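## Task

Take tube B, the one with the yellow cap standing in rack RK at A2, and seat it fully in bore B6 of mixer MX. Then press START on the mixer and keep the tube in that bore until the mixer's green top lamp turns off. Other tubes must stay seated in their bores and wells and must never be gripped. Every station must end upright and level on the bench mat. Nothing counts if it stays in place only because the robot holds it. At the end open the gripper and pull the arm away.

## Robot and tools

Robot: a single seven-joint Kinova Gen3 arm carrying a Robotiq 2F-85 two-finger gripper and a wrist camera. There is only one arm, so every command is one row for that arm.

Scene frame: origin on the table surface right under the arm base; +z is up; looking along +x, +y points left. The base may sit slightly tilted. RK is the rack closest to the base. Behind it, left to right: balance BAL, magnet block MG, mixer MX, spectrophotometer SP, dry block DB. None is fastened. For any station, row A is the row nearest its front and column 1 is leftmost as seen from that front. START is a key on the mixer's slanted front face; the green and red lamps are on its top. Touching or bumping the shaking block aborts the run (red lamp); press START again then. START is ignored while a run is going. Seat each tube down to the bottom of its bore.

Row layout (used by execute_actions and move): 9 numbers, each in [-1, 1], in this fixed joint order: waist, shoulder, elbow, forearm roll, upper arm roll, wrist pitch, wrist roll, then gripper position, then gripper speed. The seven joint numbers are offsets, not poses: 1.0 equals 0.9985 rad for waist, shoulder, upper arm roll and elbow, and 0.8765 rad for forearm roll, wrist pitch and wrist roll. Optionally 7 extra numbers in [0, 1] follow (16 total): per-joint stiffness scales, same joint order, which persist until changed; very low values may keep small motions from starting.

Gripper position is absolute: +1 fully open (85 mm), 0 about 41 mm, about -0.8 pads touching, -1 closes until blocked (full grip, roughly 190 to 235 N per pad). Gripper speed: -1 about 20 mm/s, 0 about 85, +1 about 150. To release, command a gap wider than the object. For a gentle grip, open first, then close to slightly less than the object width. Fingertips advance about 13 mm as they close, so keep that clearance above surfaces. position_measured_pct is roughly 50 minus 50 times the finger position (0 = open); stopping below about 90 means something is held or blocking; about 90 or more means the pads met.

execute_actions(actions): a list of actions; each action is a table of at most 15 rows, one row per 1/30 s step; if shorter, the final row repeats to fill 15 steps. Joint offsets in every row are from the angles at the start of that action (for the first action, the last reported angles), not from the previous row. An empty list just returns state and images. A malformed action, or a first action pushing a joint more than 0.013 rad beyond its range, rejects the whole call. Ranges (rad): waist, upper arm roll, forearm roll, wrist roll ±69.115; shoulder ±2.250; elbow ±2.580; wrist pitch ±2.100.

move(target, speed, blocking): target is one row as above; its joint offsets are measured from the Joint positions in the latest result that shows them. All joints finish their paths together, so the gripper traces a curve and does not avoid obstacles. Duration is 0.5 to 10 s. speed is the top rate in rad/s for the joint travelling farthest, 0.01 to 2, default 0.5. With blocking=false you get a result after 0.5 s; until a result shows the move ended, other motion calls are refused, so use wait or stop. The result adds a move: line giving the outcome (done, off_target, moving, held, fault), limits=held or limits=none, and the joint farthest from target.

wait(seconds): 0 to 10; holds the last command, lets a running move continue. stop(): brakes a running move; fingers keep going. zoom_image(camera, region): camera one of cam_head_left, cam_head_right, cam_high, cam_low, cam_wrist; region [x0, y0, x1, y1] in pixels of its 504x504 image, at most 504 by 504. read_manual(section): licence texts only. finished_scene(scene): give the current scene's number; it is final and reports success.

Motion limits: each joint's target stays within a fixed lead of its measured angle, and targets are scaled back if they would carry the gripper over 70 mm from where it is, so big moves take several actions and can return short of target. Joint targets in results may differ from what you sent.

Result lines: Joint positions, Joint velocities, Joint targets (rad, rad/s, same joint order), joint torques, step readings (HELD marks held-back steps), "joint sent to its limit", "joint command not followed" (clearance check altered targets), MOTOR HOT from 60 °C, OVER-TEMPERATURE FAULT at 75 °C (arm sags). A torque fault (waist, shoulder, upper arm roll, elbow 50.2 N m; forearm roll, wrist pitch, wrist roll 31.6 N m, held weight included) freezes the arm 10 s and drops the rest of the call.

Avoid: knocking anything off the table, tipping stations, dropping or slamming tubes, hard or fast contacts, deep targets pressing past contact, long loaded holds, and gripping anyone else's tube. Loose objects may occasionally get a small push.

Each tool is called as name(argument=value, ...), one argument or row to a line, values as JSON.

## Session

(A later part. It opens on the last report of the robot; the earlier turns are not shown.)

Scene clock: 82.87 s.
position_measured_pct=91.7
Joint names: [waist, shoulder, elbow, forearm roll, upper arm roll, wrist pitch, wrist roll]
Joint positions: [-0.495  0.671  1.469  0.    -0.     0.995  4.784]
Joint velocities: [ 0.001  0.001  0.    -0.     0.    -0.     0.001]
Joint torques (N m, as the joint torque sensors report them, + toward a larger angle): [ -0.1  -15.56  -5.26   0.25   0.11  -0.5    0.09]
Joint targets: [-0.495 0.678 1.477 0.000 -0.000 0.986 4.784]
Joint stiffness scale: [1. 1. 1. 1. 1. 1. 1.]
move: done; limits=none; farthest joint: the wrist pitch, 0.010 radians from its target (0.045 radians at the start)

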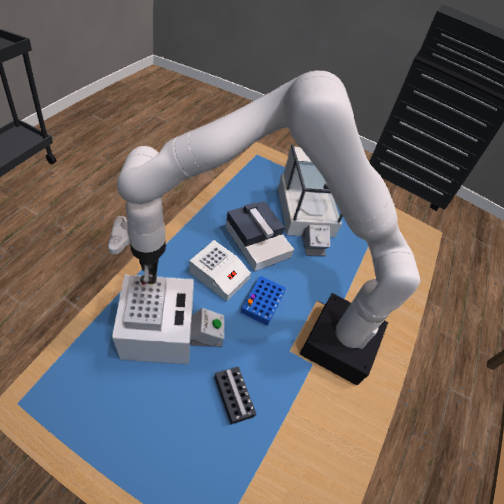

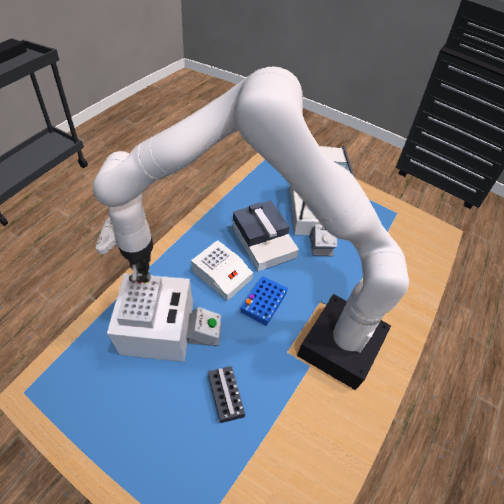

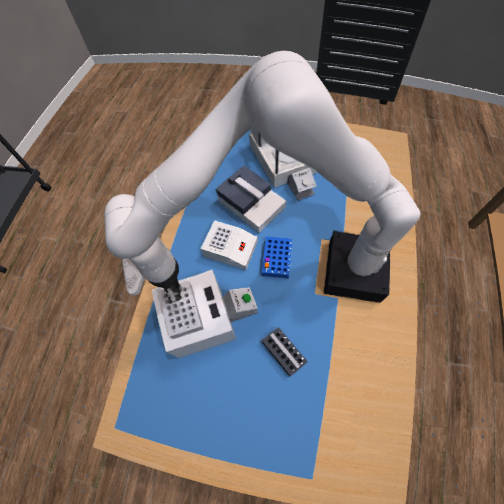

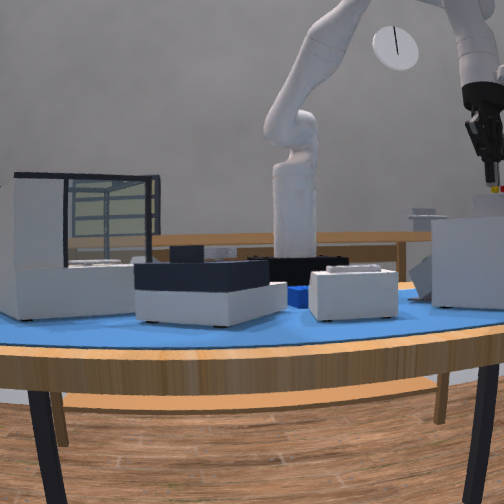

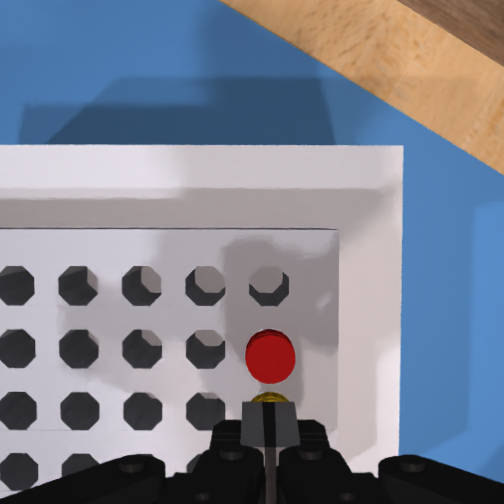

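A bit more push to confirm it has bottomed.

move(
  target=[0,0.013,0.012,0,0,-0.012,0,-1,0],
  speed=0.02,
)

move(
  target=[0,-0.045,-0.045,0,0,0.1,0,-1,0],
  speed=0.1,
)

zoom_image(
  camera="cam_low",
  region=[444,160,504,220],
)

Scene clock: 86.80 s.
position_measured_pct=91.7
Joint names: [waist, shoulder, elbow, forearm roll, upper arm roll, wrist pitch, wrist roll]
Joint positions: [-0.495  0.671  1.471  0.    -0.     0.994  4.784]
Joint velocities: [-0.002  0.001 -0.001 -0.    -0.     0.001  0.001]
Joint torques (N m, as the joint torque sensors report them, + toward a larger angle): [  0.1  -12.14  -3.47   0.27   0.01  -0.46   0.13]
Joint targets: [-0.495 0.684 1.481 0.000 -0.000 0.985 4.784]
Joint stiffness scale: [1. 1. 1. 1. 1. 1. 1.]
move: off_target; limits=none; farthest joint: the shoulder, 0.013 radians from its target (0.013 radians at the start)

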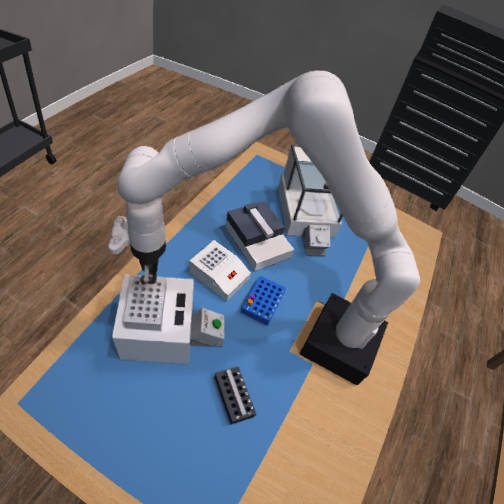

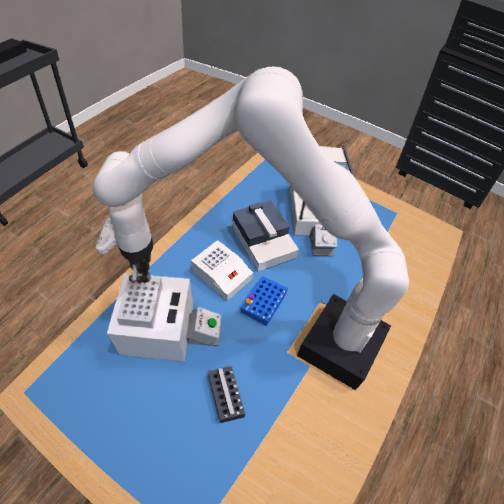

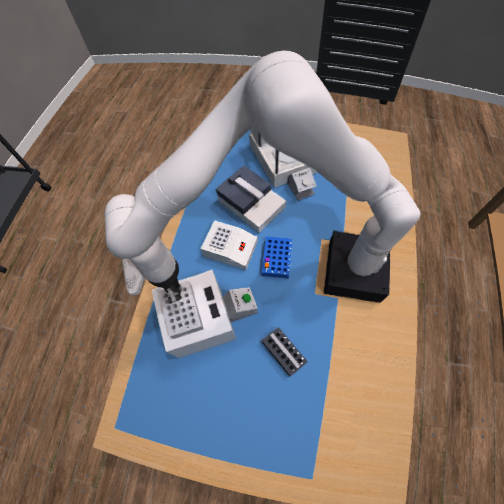

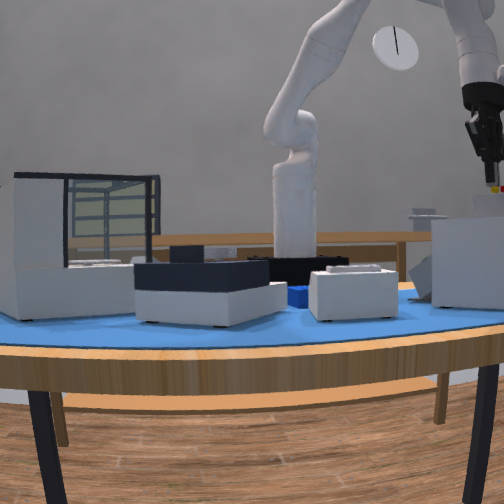

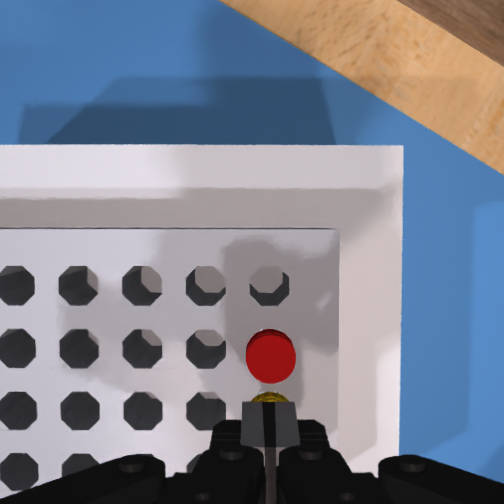

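Scene clock: 88.00 s.
position_measured_pct=91.7
Joint names: [waist, shoulder, elbow, forearm roll, upper arm roll, wrist pitch, wrist roll]
Joint positions: [-0.495  0.629  1.431  0.    -0.     1.074  4.784]
Joint velocities: [-0.001 -0.003  0.    -0.001  0.     0.    -0.   ]
Joint torques (N m, as the joint torque sensors report them, + toward a larger angle): [ -0.03 -19.87  -7.16   0.28   0.14  -0.02   0.25]
Joint targets: [-0.495 0.626 1.426 0.000 -0.000 1.081 4.784]
Joint stiffness scale: [1. 1. 1. 1. 1. 1. 1.]
move: done; limits=none; farthest joint: the wrist pitch, 0.008 radians from its target (0.088 radians at the start)

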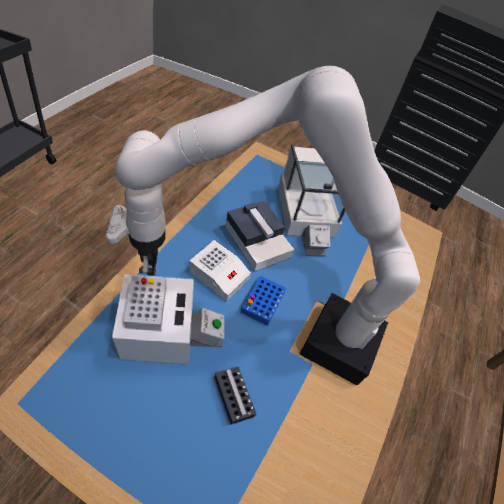

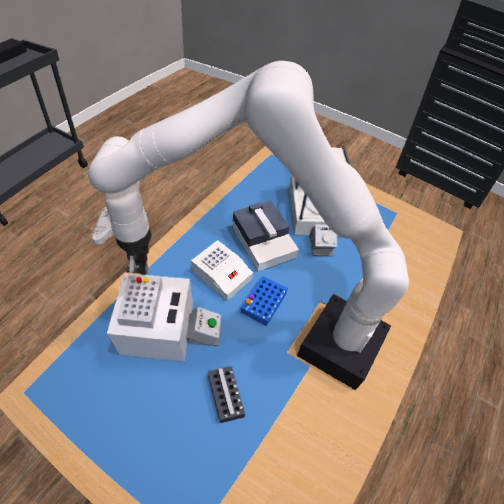

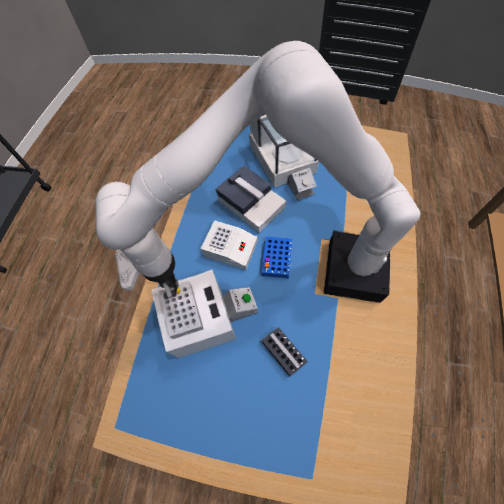

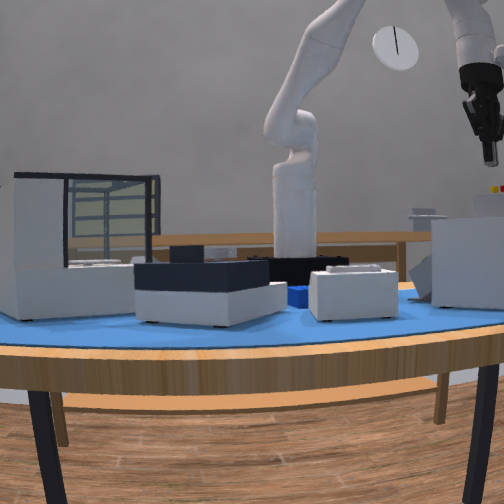

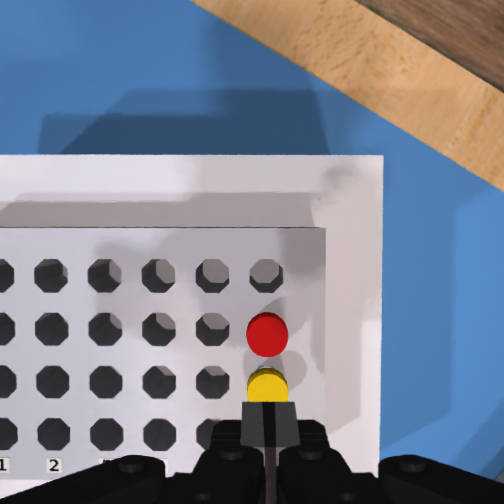

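Region (444, 160, 504, 220) of cam_low's 504x504 image, scaled by 8.400, with more detail than that image has.

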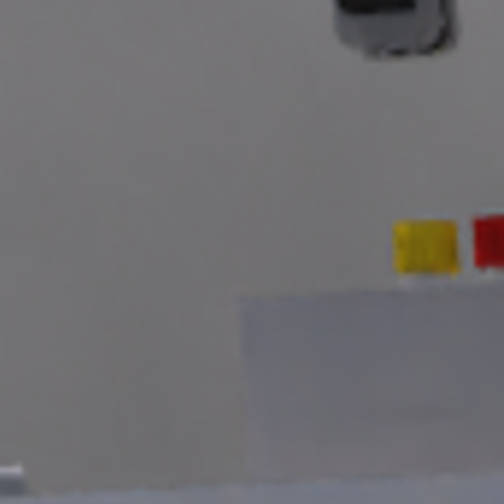

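move(
  target=[-0.089,-0.325,0.558,0,0,-0.258,-0.08,-1,0],
  speed=0.4,
)

Scene clock: 95.47 s.
position_measured_pct=91.7
Joint names: [waist, shoulder, elbow, forearm roll, upper arm roll, wrist pitch, wrist roll]
Joint positions: [-0.58   0.308  1.983  0.    -0.     0.855  4.724]
Joint velocities: [ 0.001 -0.003 -0.001 -0.    -0.    -0.001 -0.001]
Joint torques (N m, as the joint torque sensors report them, + toward a larger angle): [ -0.33 -13.25  -6.01   0.3   -0.07  -0.04   0.08]
Joint targets: [-0.584 0.305 1.988 0.000 -0.000 0.848 4.713]
Joint stiffness scale: [1. 1. 1. 1. 1. 1. 1.]
move: off_target; limits=none; farthest joint: the wrist roll, 0.011 radians from its target (0.070 radians at the start)

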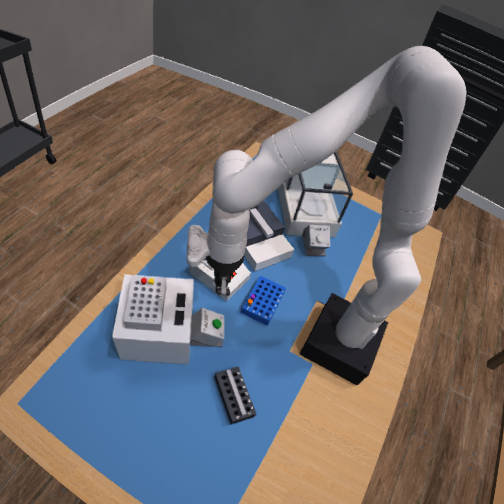

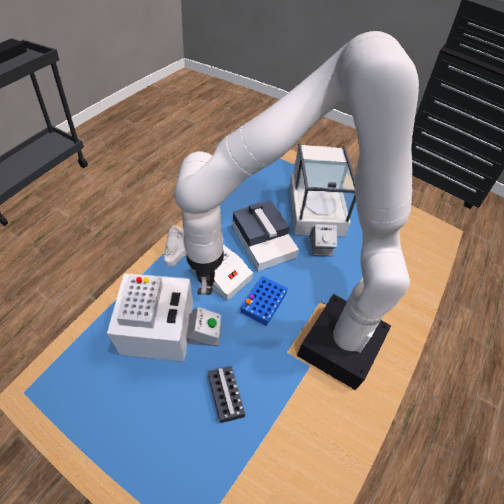

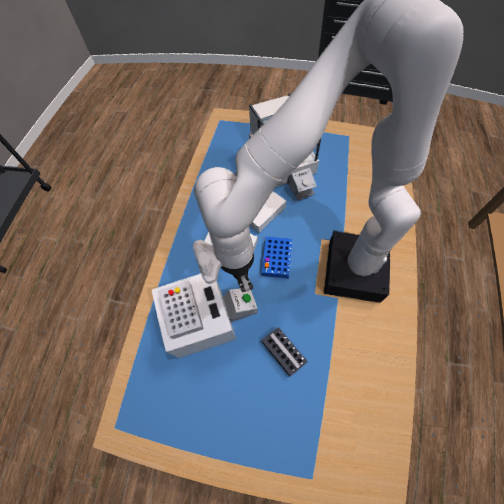

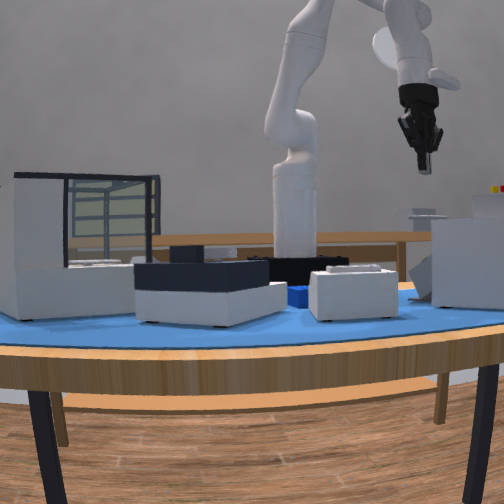

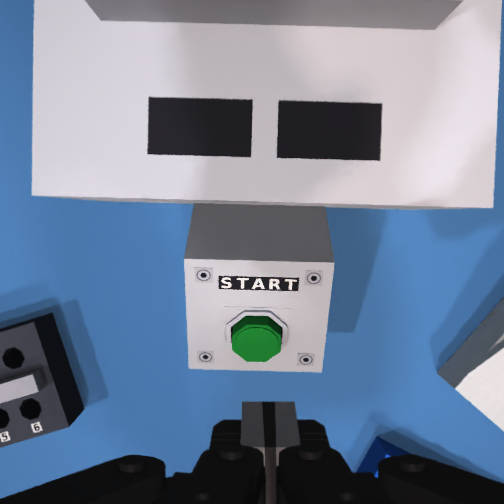

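move(
  target=[-0.014,0.156,0.117,0,0,-0.315,0,-1,0],
  speed=0.3,
)

Scene clock: 98.40 s.
position_measured_pct=91.7
Joint names: [waist, shoulder, elbow, forearm roll, upper arm roll, wrist pitch, wrist roll]
Joint positions: [-0.59   0.46   2.095  0.    -0.     0.586  4.724]
Joint velocities: [-0.002  0.003  0.     0.001 -0.    -0.001 -0.002]
Joint torques (N m, as the joint torque sensors report them, + toward a larger angle): [ -0.17 -14.27  -4.23   0.26  -0.09   0.01   0.15]
Joint targets: [-0.594 0.463 2.100 0.000 -0.000 0.579 4.724]
Joint stiffness scale: [1. 1. 1. 1. 1. 1. 1.]
move: done; limits=none; farthest joint: the wrist pitch, 0.007 radians from its target (0.276 radians at the start)

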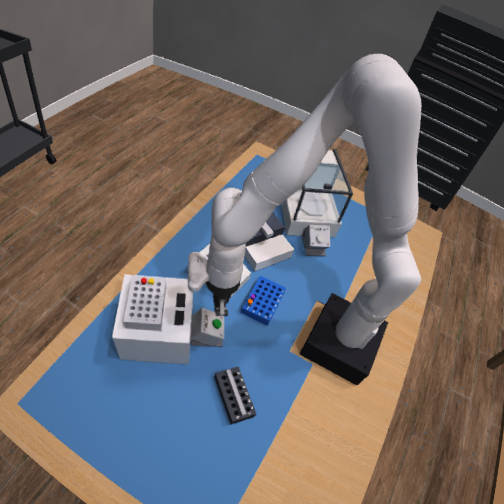

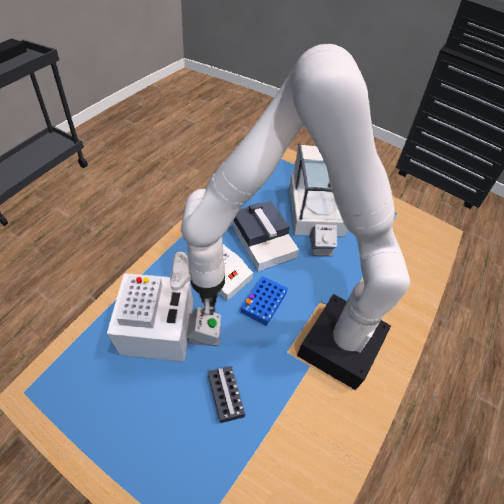

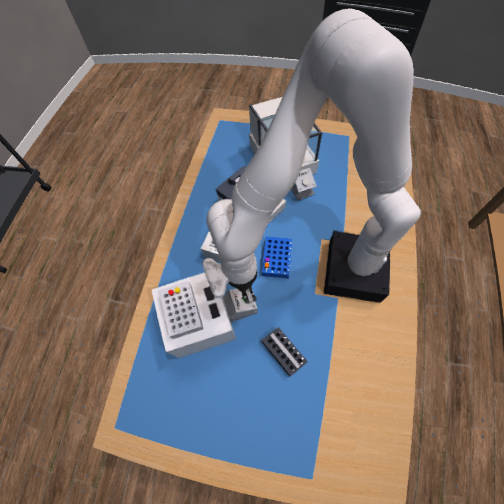

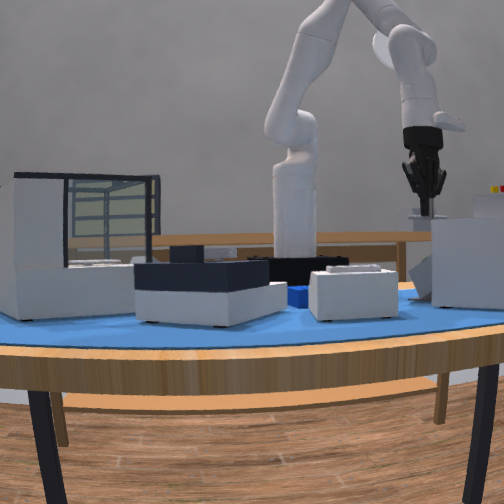

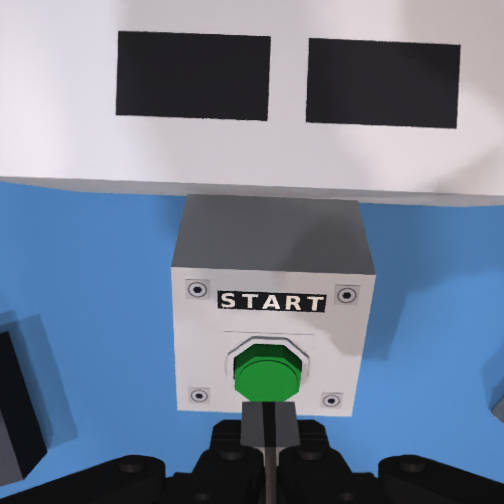

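Aligned.

move(
  target=[0,0.164,0.052,0,0,-0.245,0,-1,0],
  speed=0.15,
)

move(
  target=[0,0.031,0.009,0,0,-0.042,0,-1,0],
  speed=0.03,
)

Scene clock: 101.97 s.
position_measured_pct=91.7
Joint names: [waist, shoulder, elbow, forearm roll, upper arm roll, wrist pitch, wrist roll]
Joint positions: [-0.59   0.618  2.141  0.    -0.     0.376  4.724]
Joint velocities: [-0.001  0.002  0.001 -0.    -0.    -0.002 -0.002]
Joint torques (N m, as the joint torque sensors report them, + toward a larger angle): [  0.08 -12.58  -0.37   0.19  -0.19   0.65   0.12]
Joint targets: [-0.590 0.624 2.147 0.000 -0.000 0.372 4.724]
Joint stiffness scale: [1. 1. 1. 1. 1. 1. 1.]
move: done; limits=none; farthest joint: the shoulder, 0.006 radians from its target (0.163 radians at the start)

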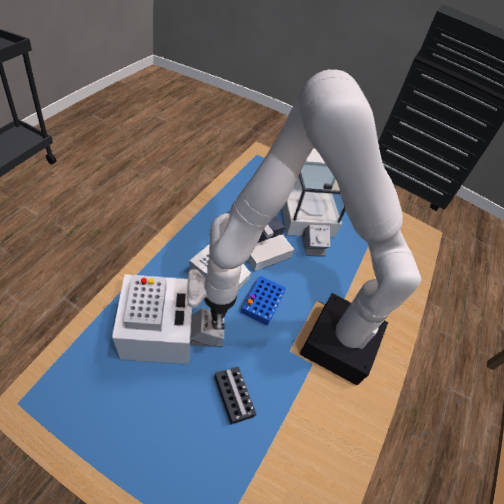

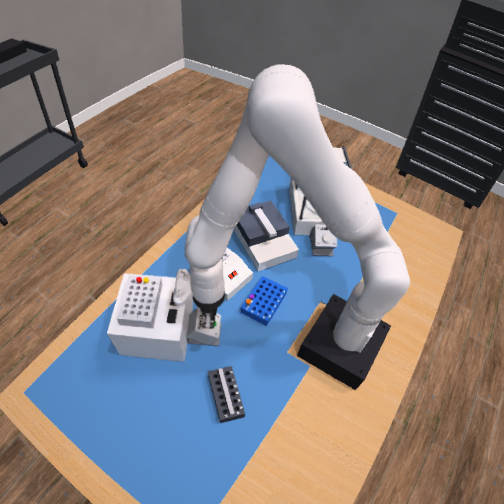

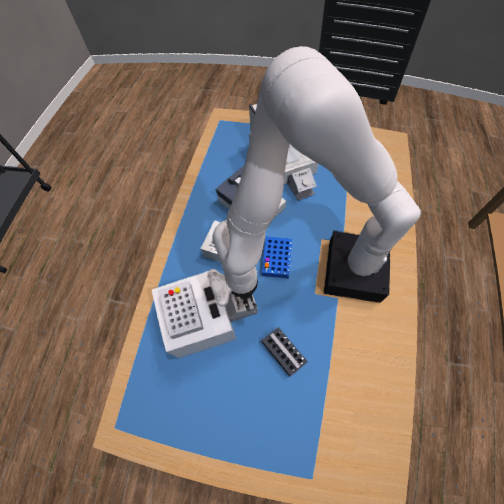

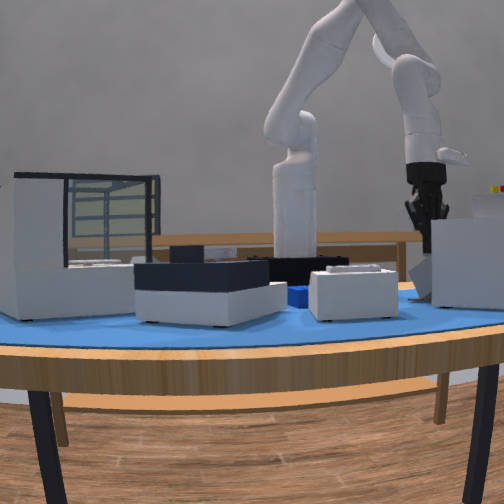

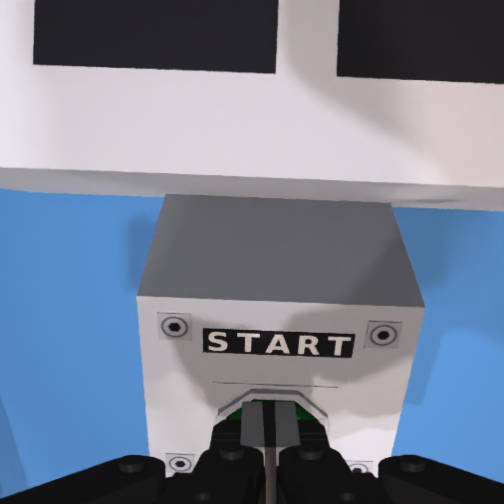

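Scene clock: 103.40 s.
position_measured_pct=91.7
Joint names: [waist, shoulder, elbow, forearm roll, upper arm roll, wrist pitch, wrist roll]
Joint positions: [-0.59   0.628  2.145  0.    -0.     0.355  4.724]
Joint velocities: [-0.001  0.013  0.005 -0.     0.    -0.006 -0.001]
Joint torques (N m, as the joint torque sensors report them, + toward a larger angle): [-0.39 -3.06 -3.06  0.16 -0.76 -1.77  0.23]
Joint targets: [-0.590 0.649 2.150 0.000 -0.000 0.339 4.724]
Joint stiffness scale: [1. 1. 1. 1. 1. 1. 1.]
move: off_target; limits=none; farthest joint: the shoulder, 0.021 radians from its target (0.031 radians at the start)

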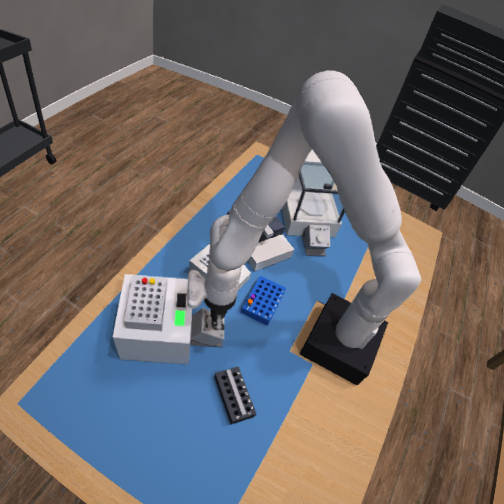

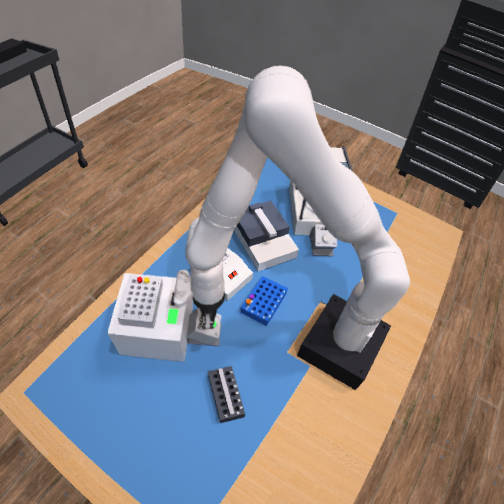

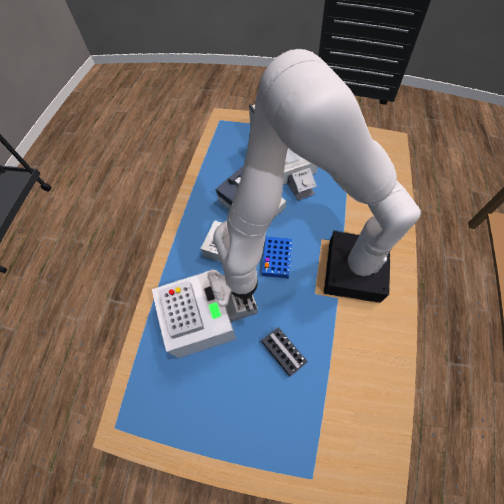

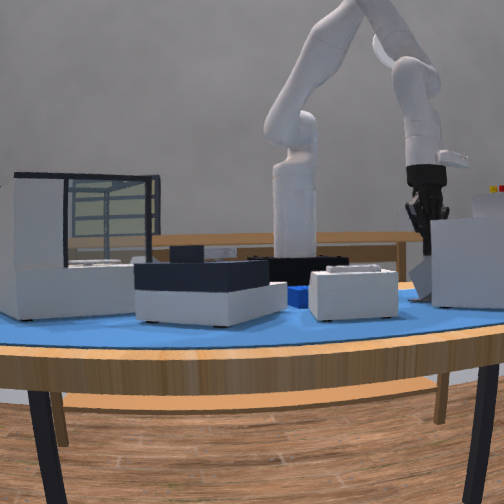

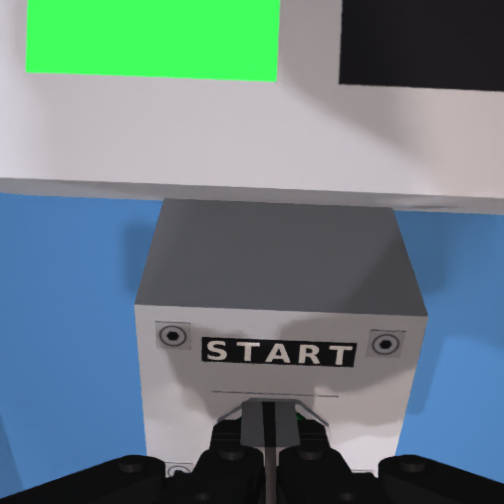

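move(
  target=[0,-0.4,-0.12,0,0,0.55,0,-1,0],
  speed=0.25,
)

wait(
  seconds=10,
)

wait(
  seconds=4,
)

Scene clock: 108.10 s.
position_measured_pct=91.7
Joint names: [waist, shoulder, elbow, forearm roll, upper arm roll, wrist pitch, wrist roll]
Joint positions: [-0.59   0.232  2.03   0.    -0.     0.83   4.724]
Joint velocities: [-0.001 -0.003  0.001  0.     0.     0.001  0.001]
Joint torques (N m, as the joint torque sensors report them, + toward a larger angle): [ -0.09 -11.93  -6.15   0.25  -0.03  -0.06   0.15]
Joint targets: [-0.590 0.229 2.025 0.000 -0.000 0.837 4.724]
Joint stiffness scale: [1. 1. 1. 1. 1. 1. 1.]
move: done; limits=none; farthest joint: the wrist pitch, 0.007 radians from its target (0.484 radians at the start)

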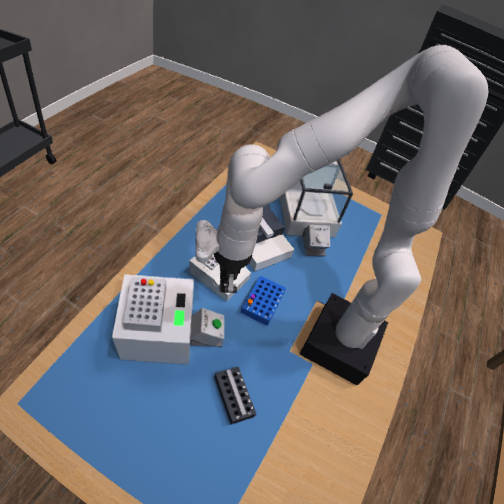

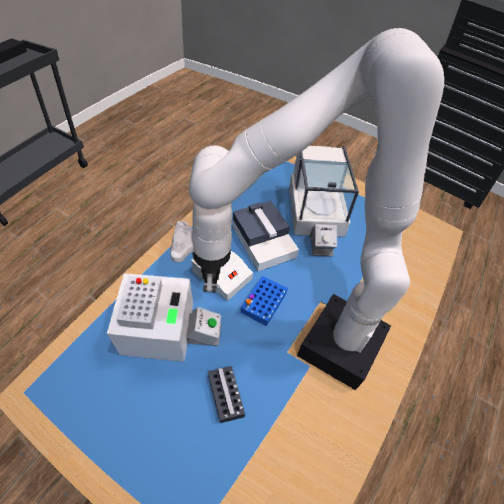

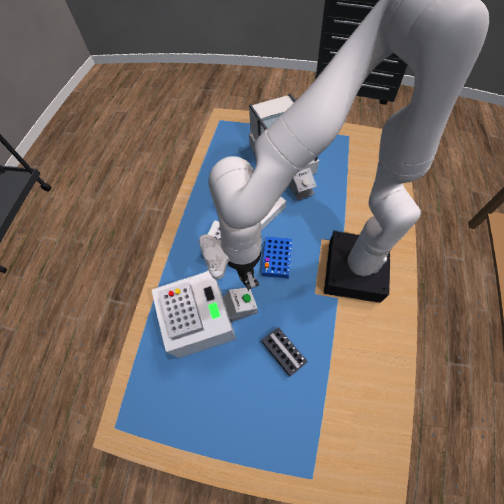

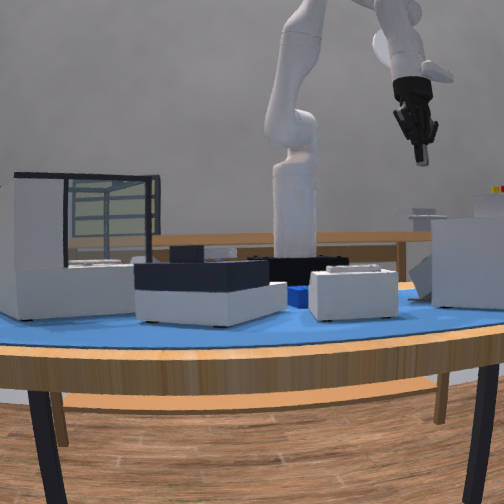

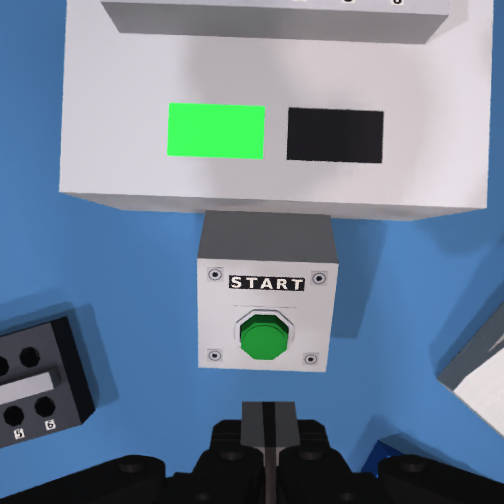

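Scene clock: 118.10 s.
position_measured_pct=91.7
Joint names: [waist, shoulder, elbow, forearm roll, upper arm roll, wrist pitch, wrist roll]
Joint positions: [-0.59   0.232  2.03   0.    -0.     0.83   4.724]
Joint velocities: [ 0.     0.     0.     0.001 -0.     0.     0.002]
Joint torques (N m, as the joint torque sensors report them, + toward a larger angle): [ -0.07 -12.    -6.31   0.26  -0.06  -0.17   0.17]
Joint targets: [-0.590 0.229 2.025 0.000 -0.000 0.837 4.724]
Joint stiffness scale: [1. 1. 1. 1. 1. 1. 1.]
wait: 10.00 s; at rest by 0.17 s

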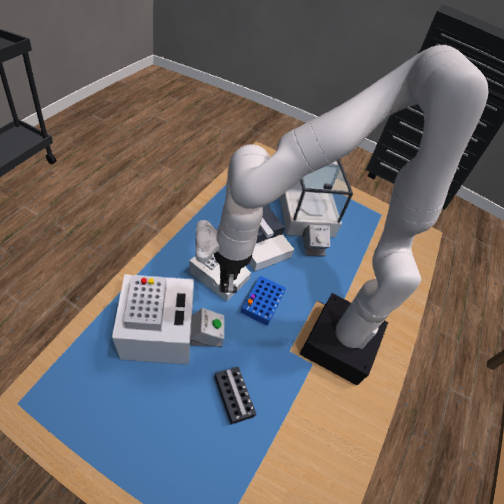

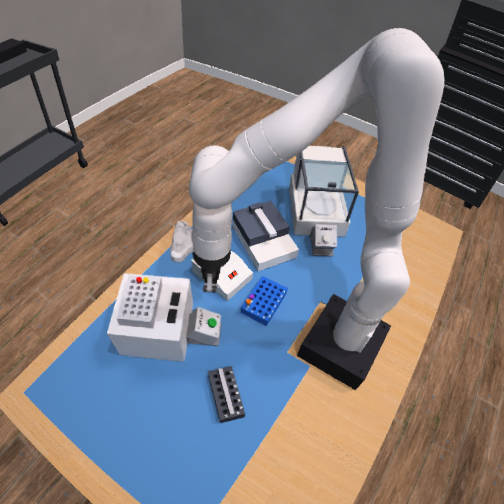

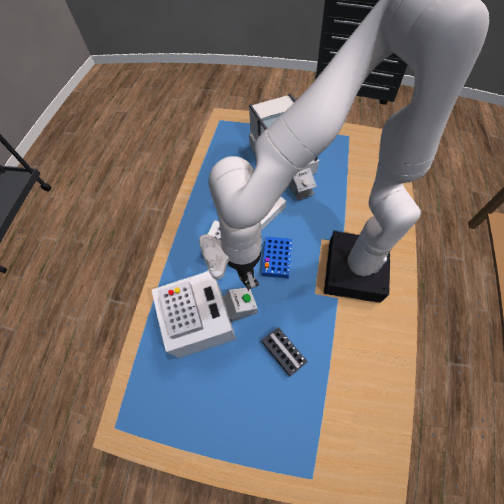

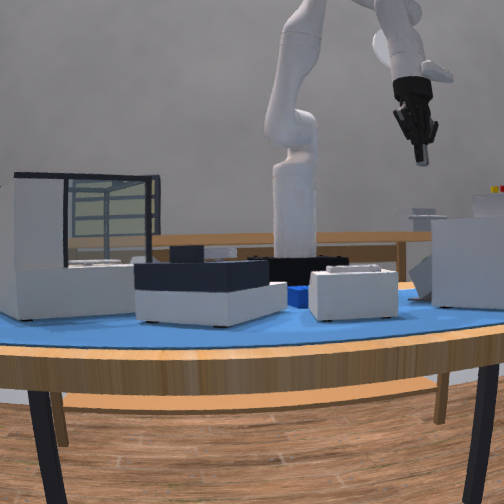

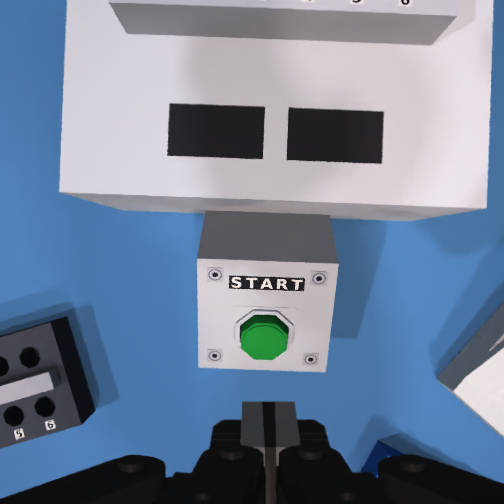

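Scene clock: 122.10 s.
position_measured_pct=91.7
Joint names: [waist, shoulder, elbow, forearm roll, upper arm roll, wrist pitch, wrist roll]
Joint positions: [-0.59   0.232  2.03   0.    -0.     0.83   4.724]
Joint velocities: [ 0.     0.     0.001  0.     0.001 -0.     0.002]
Joint torques (N m, as the joint torque sensors report them, + toward a larger angle): [ -0.2  -12.09  -6.39   0.31  -0.1   -0.19   0.18]
Joint targets: [-0.590 0.229 2.025 0.000 -0.000 0.837 4.724]
Joint stiffness scale: [1. 1. 1. 1. 1. 1. 1.]
wait: 4.00 s; at rest by 0.17 s

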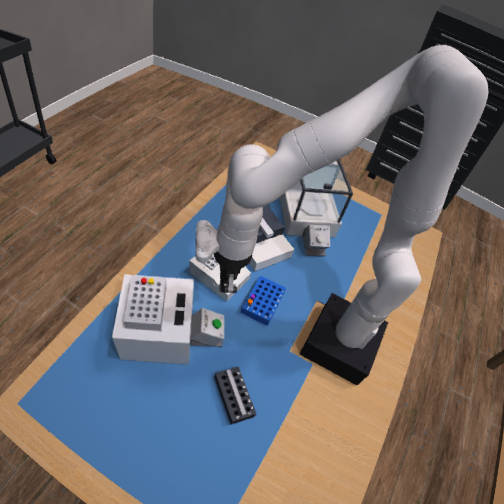

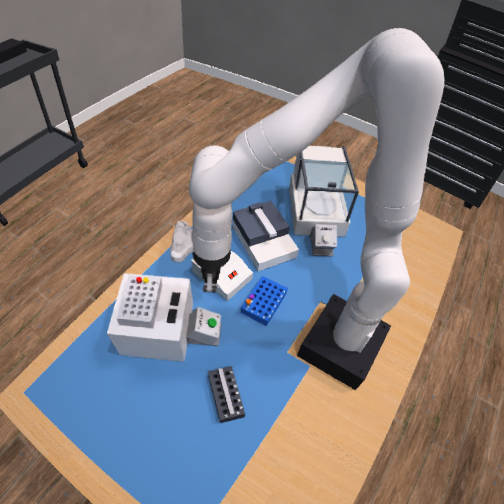

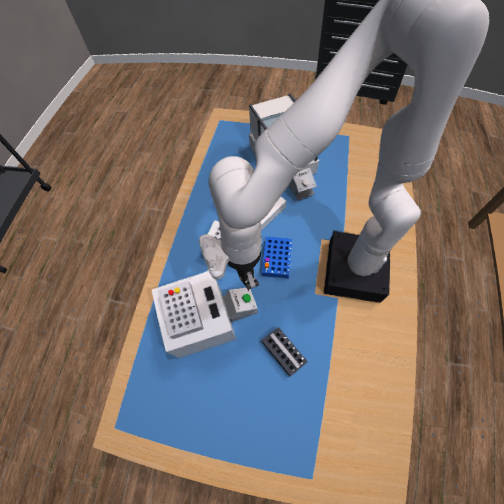

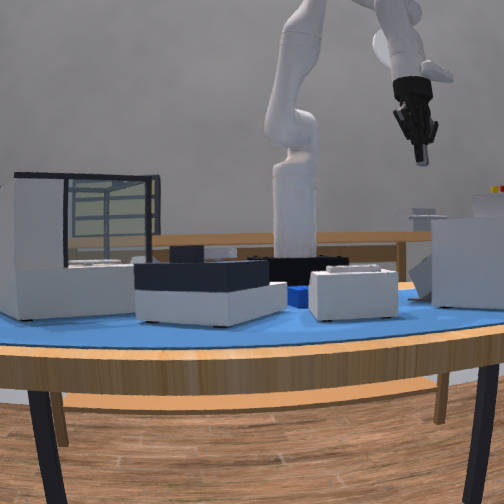

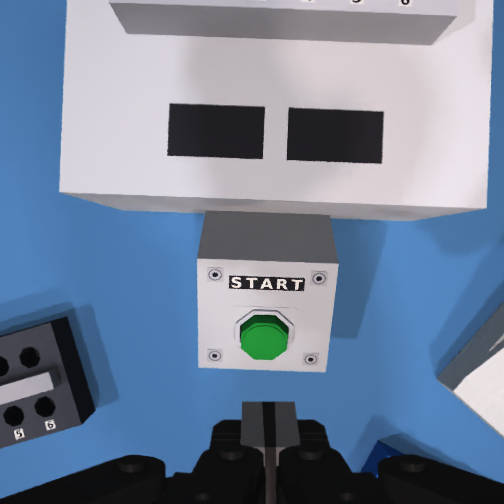

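finished_scene(
  scene=2,
)

The scene is finished: the task was done.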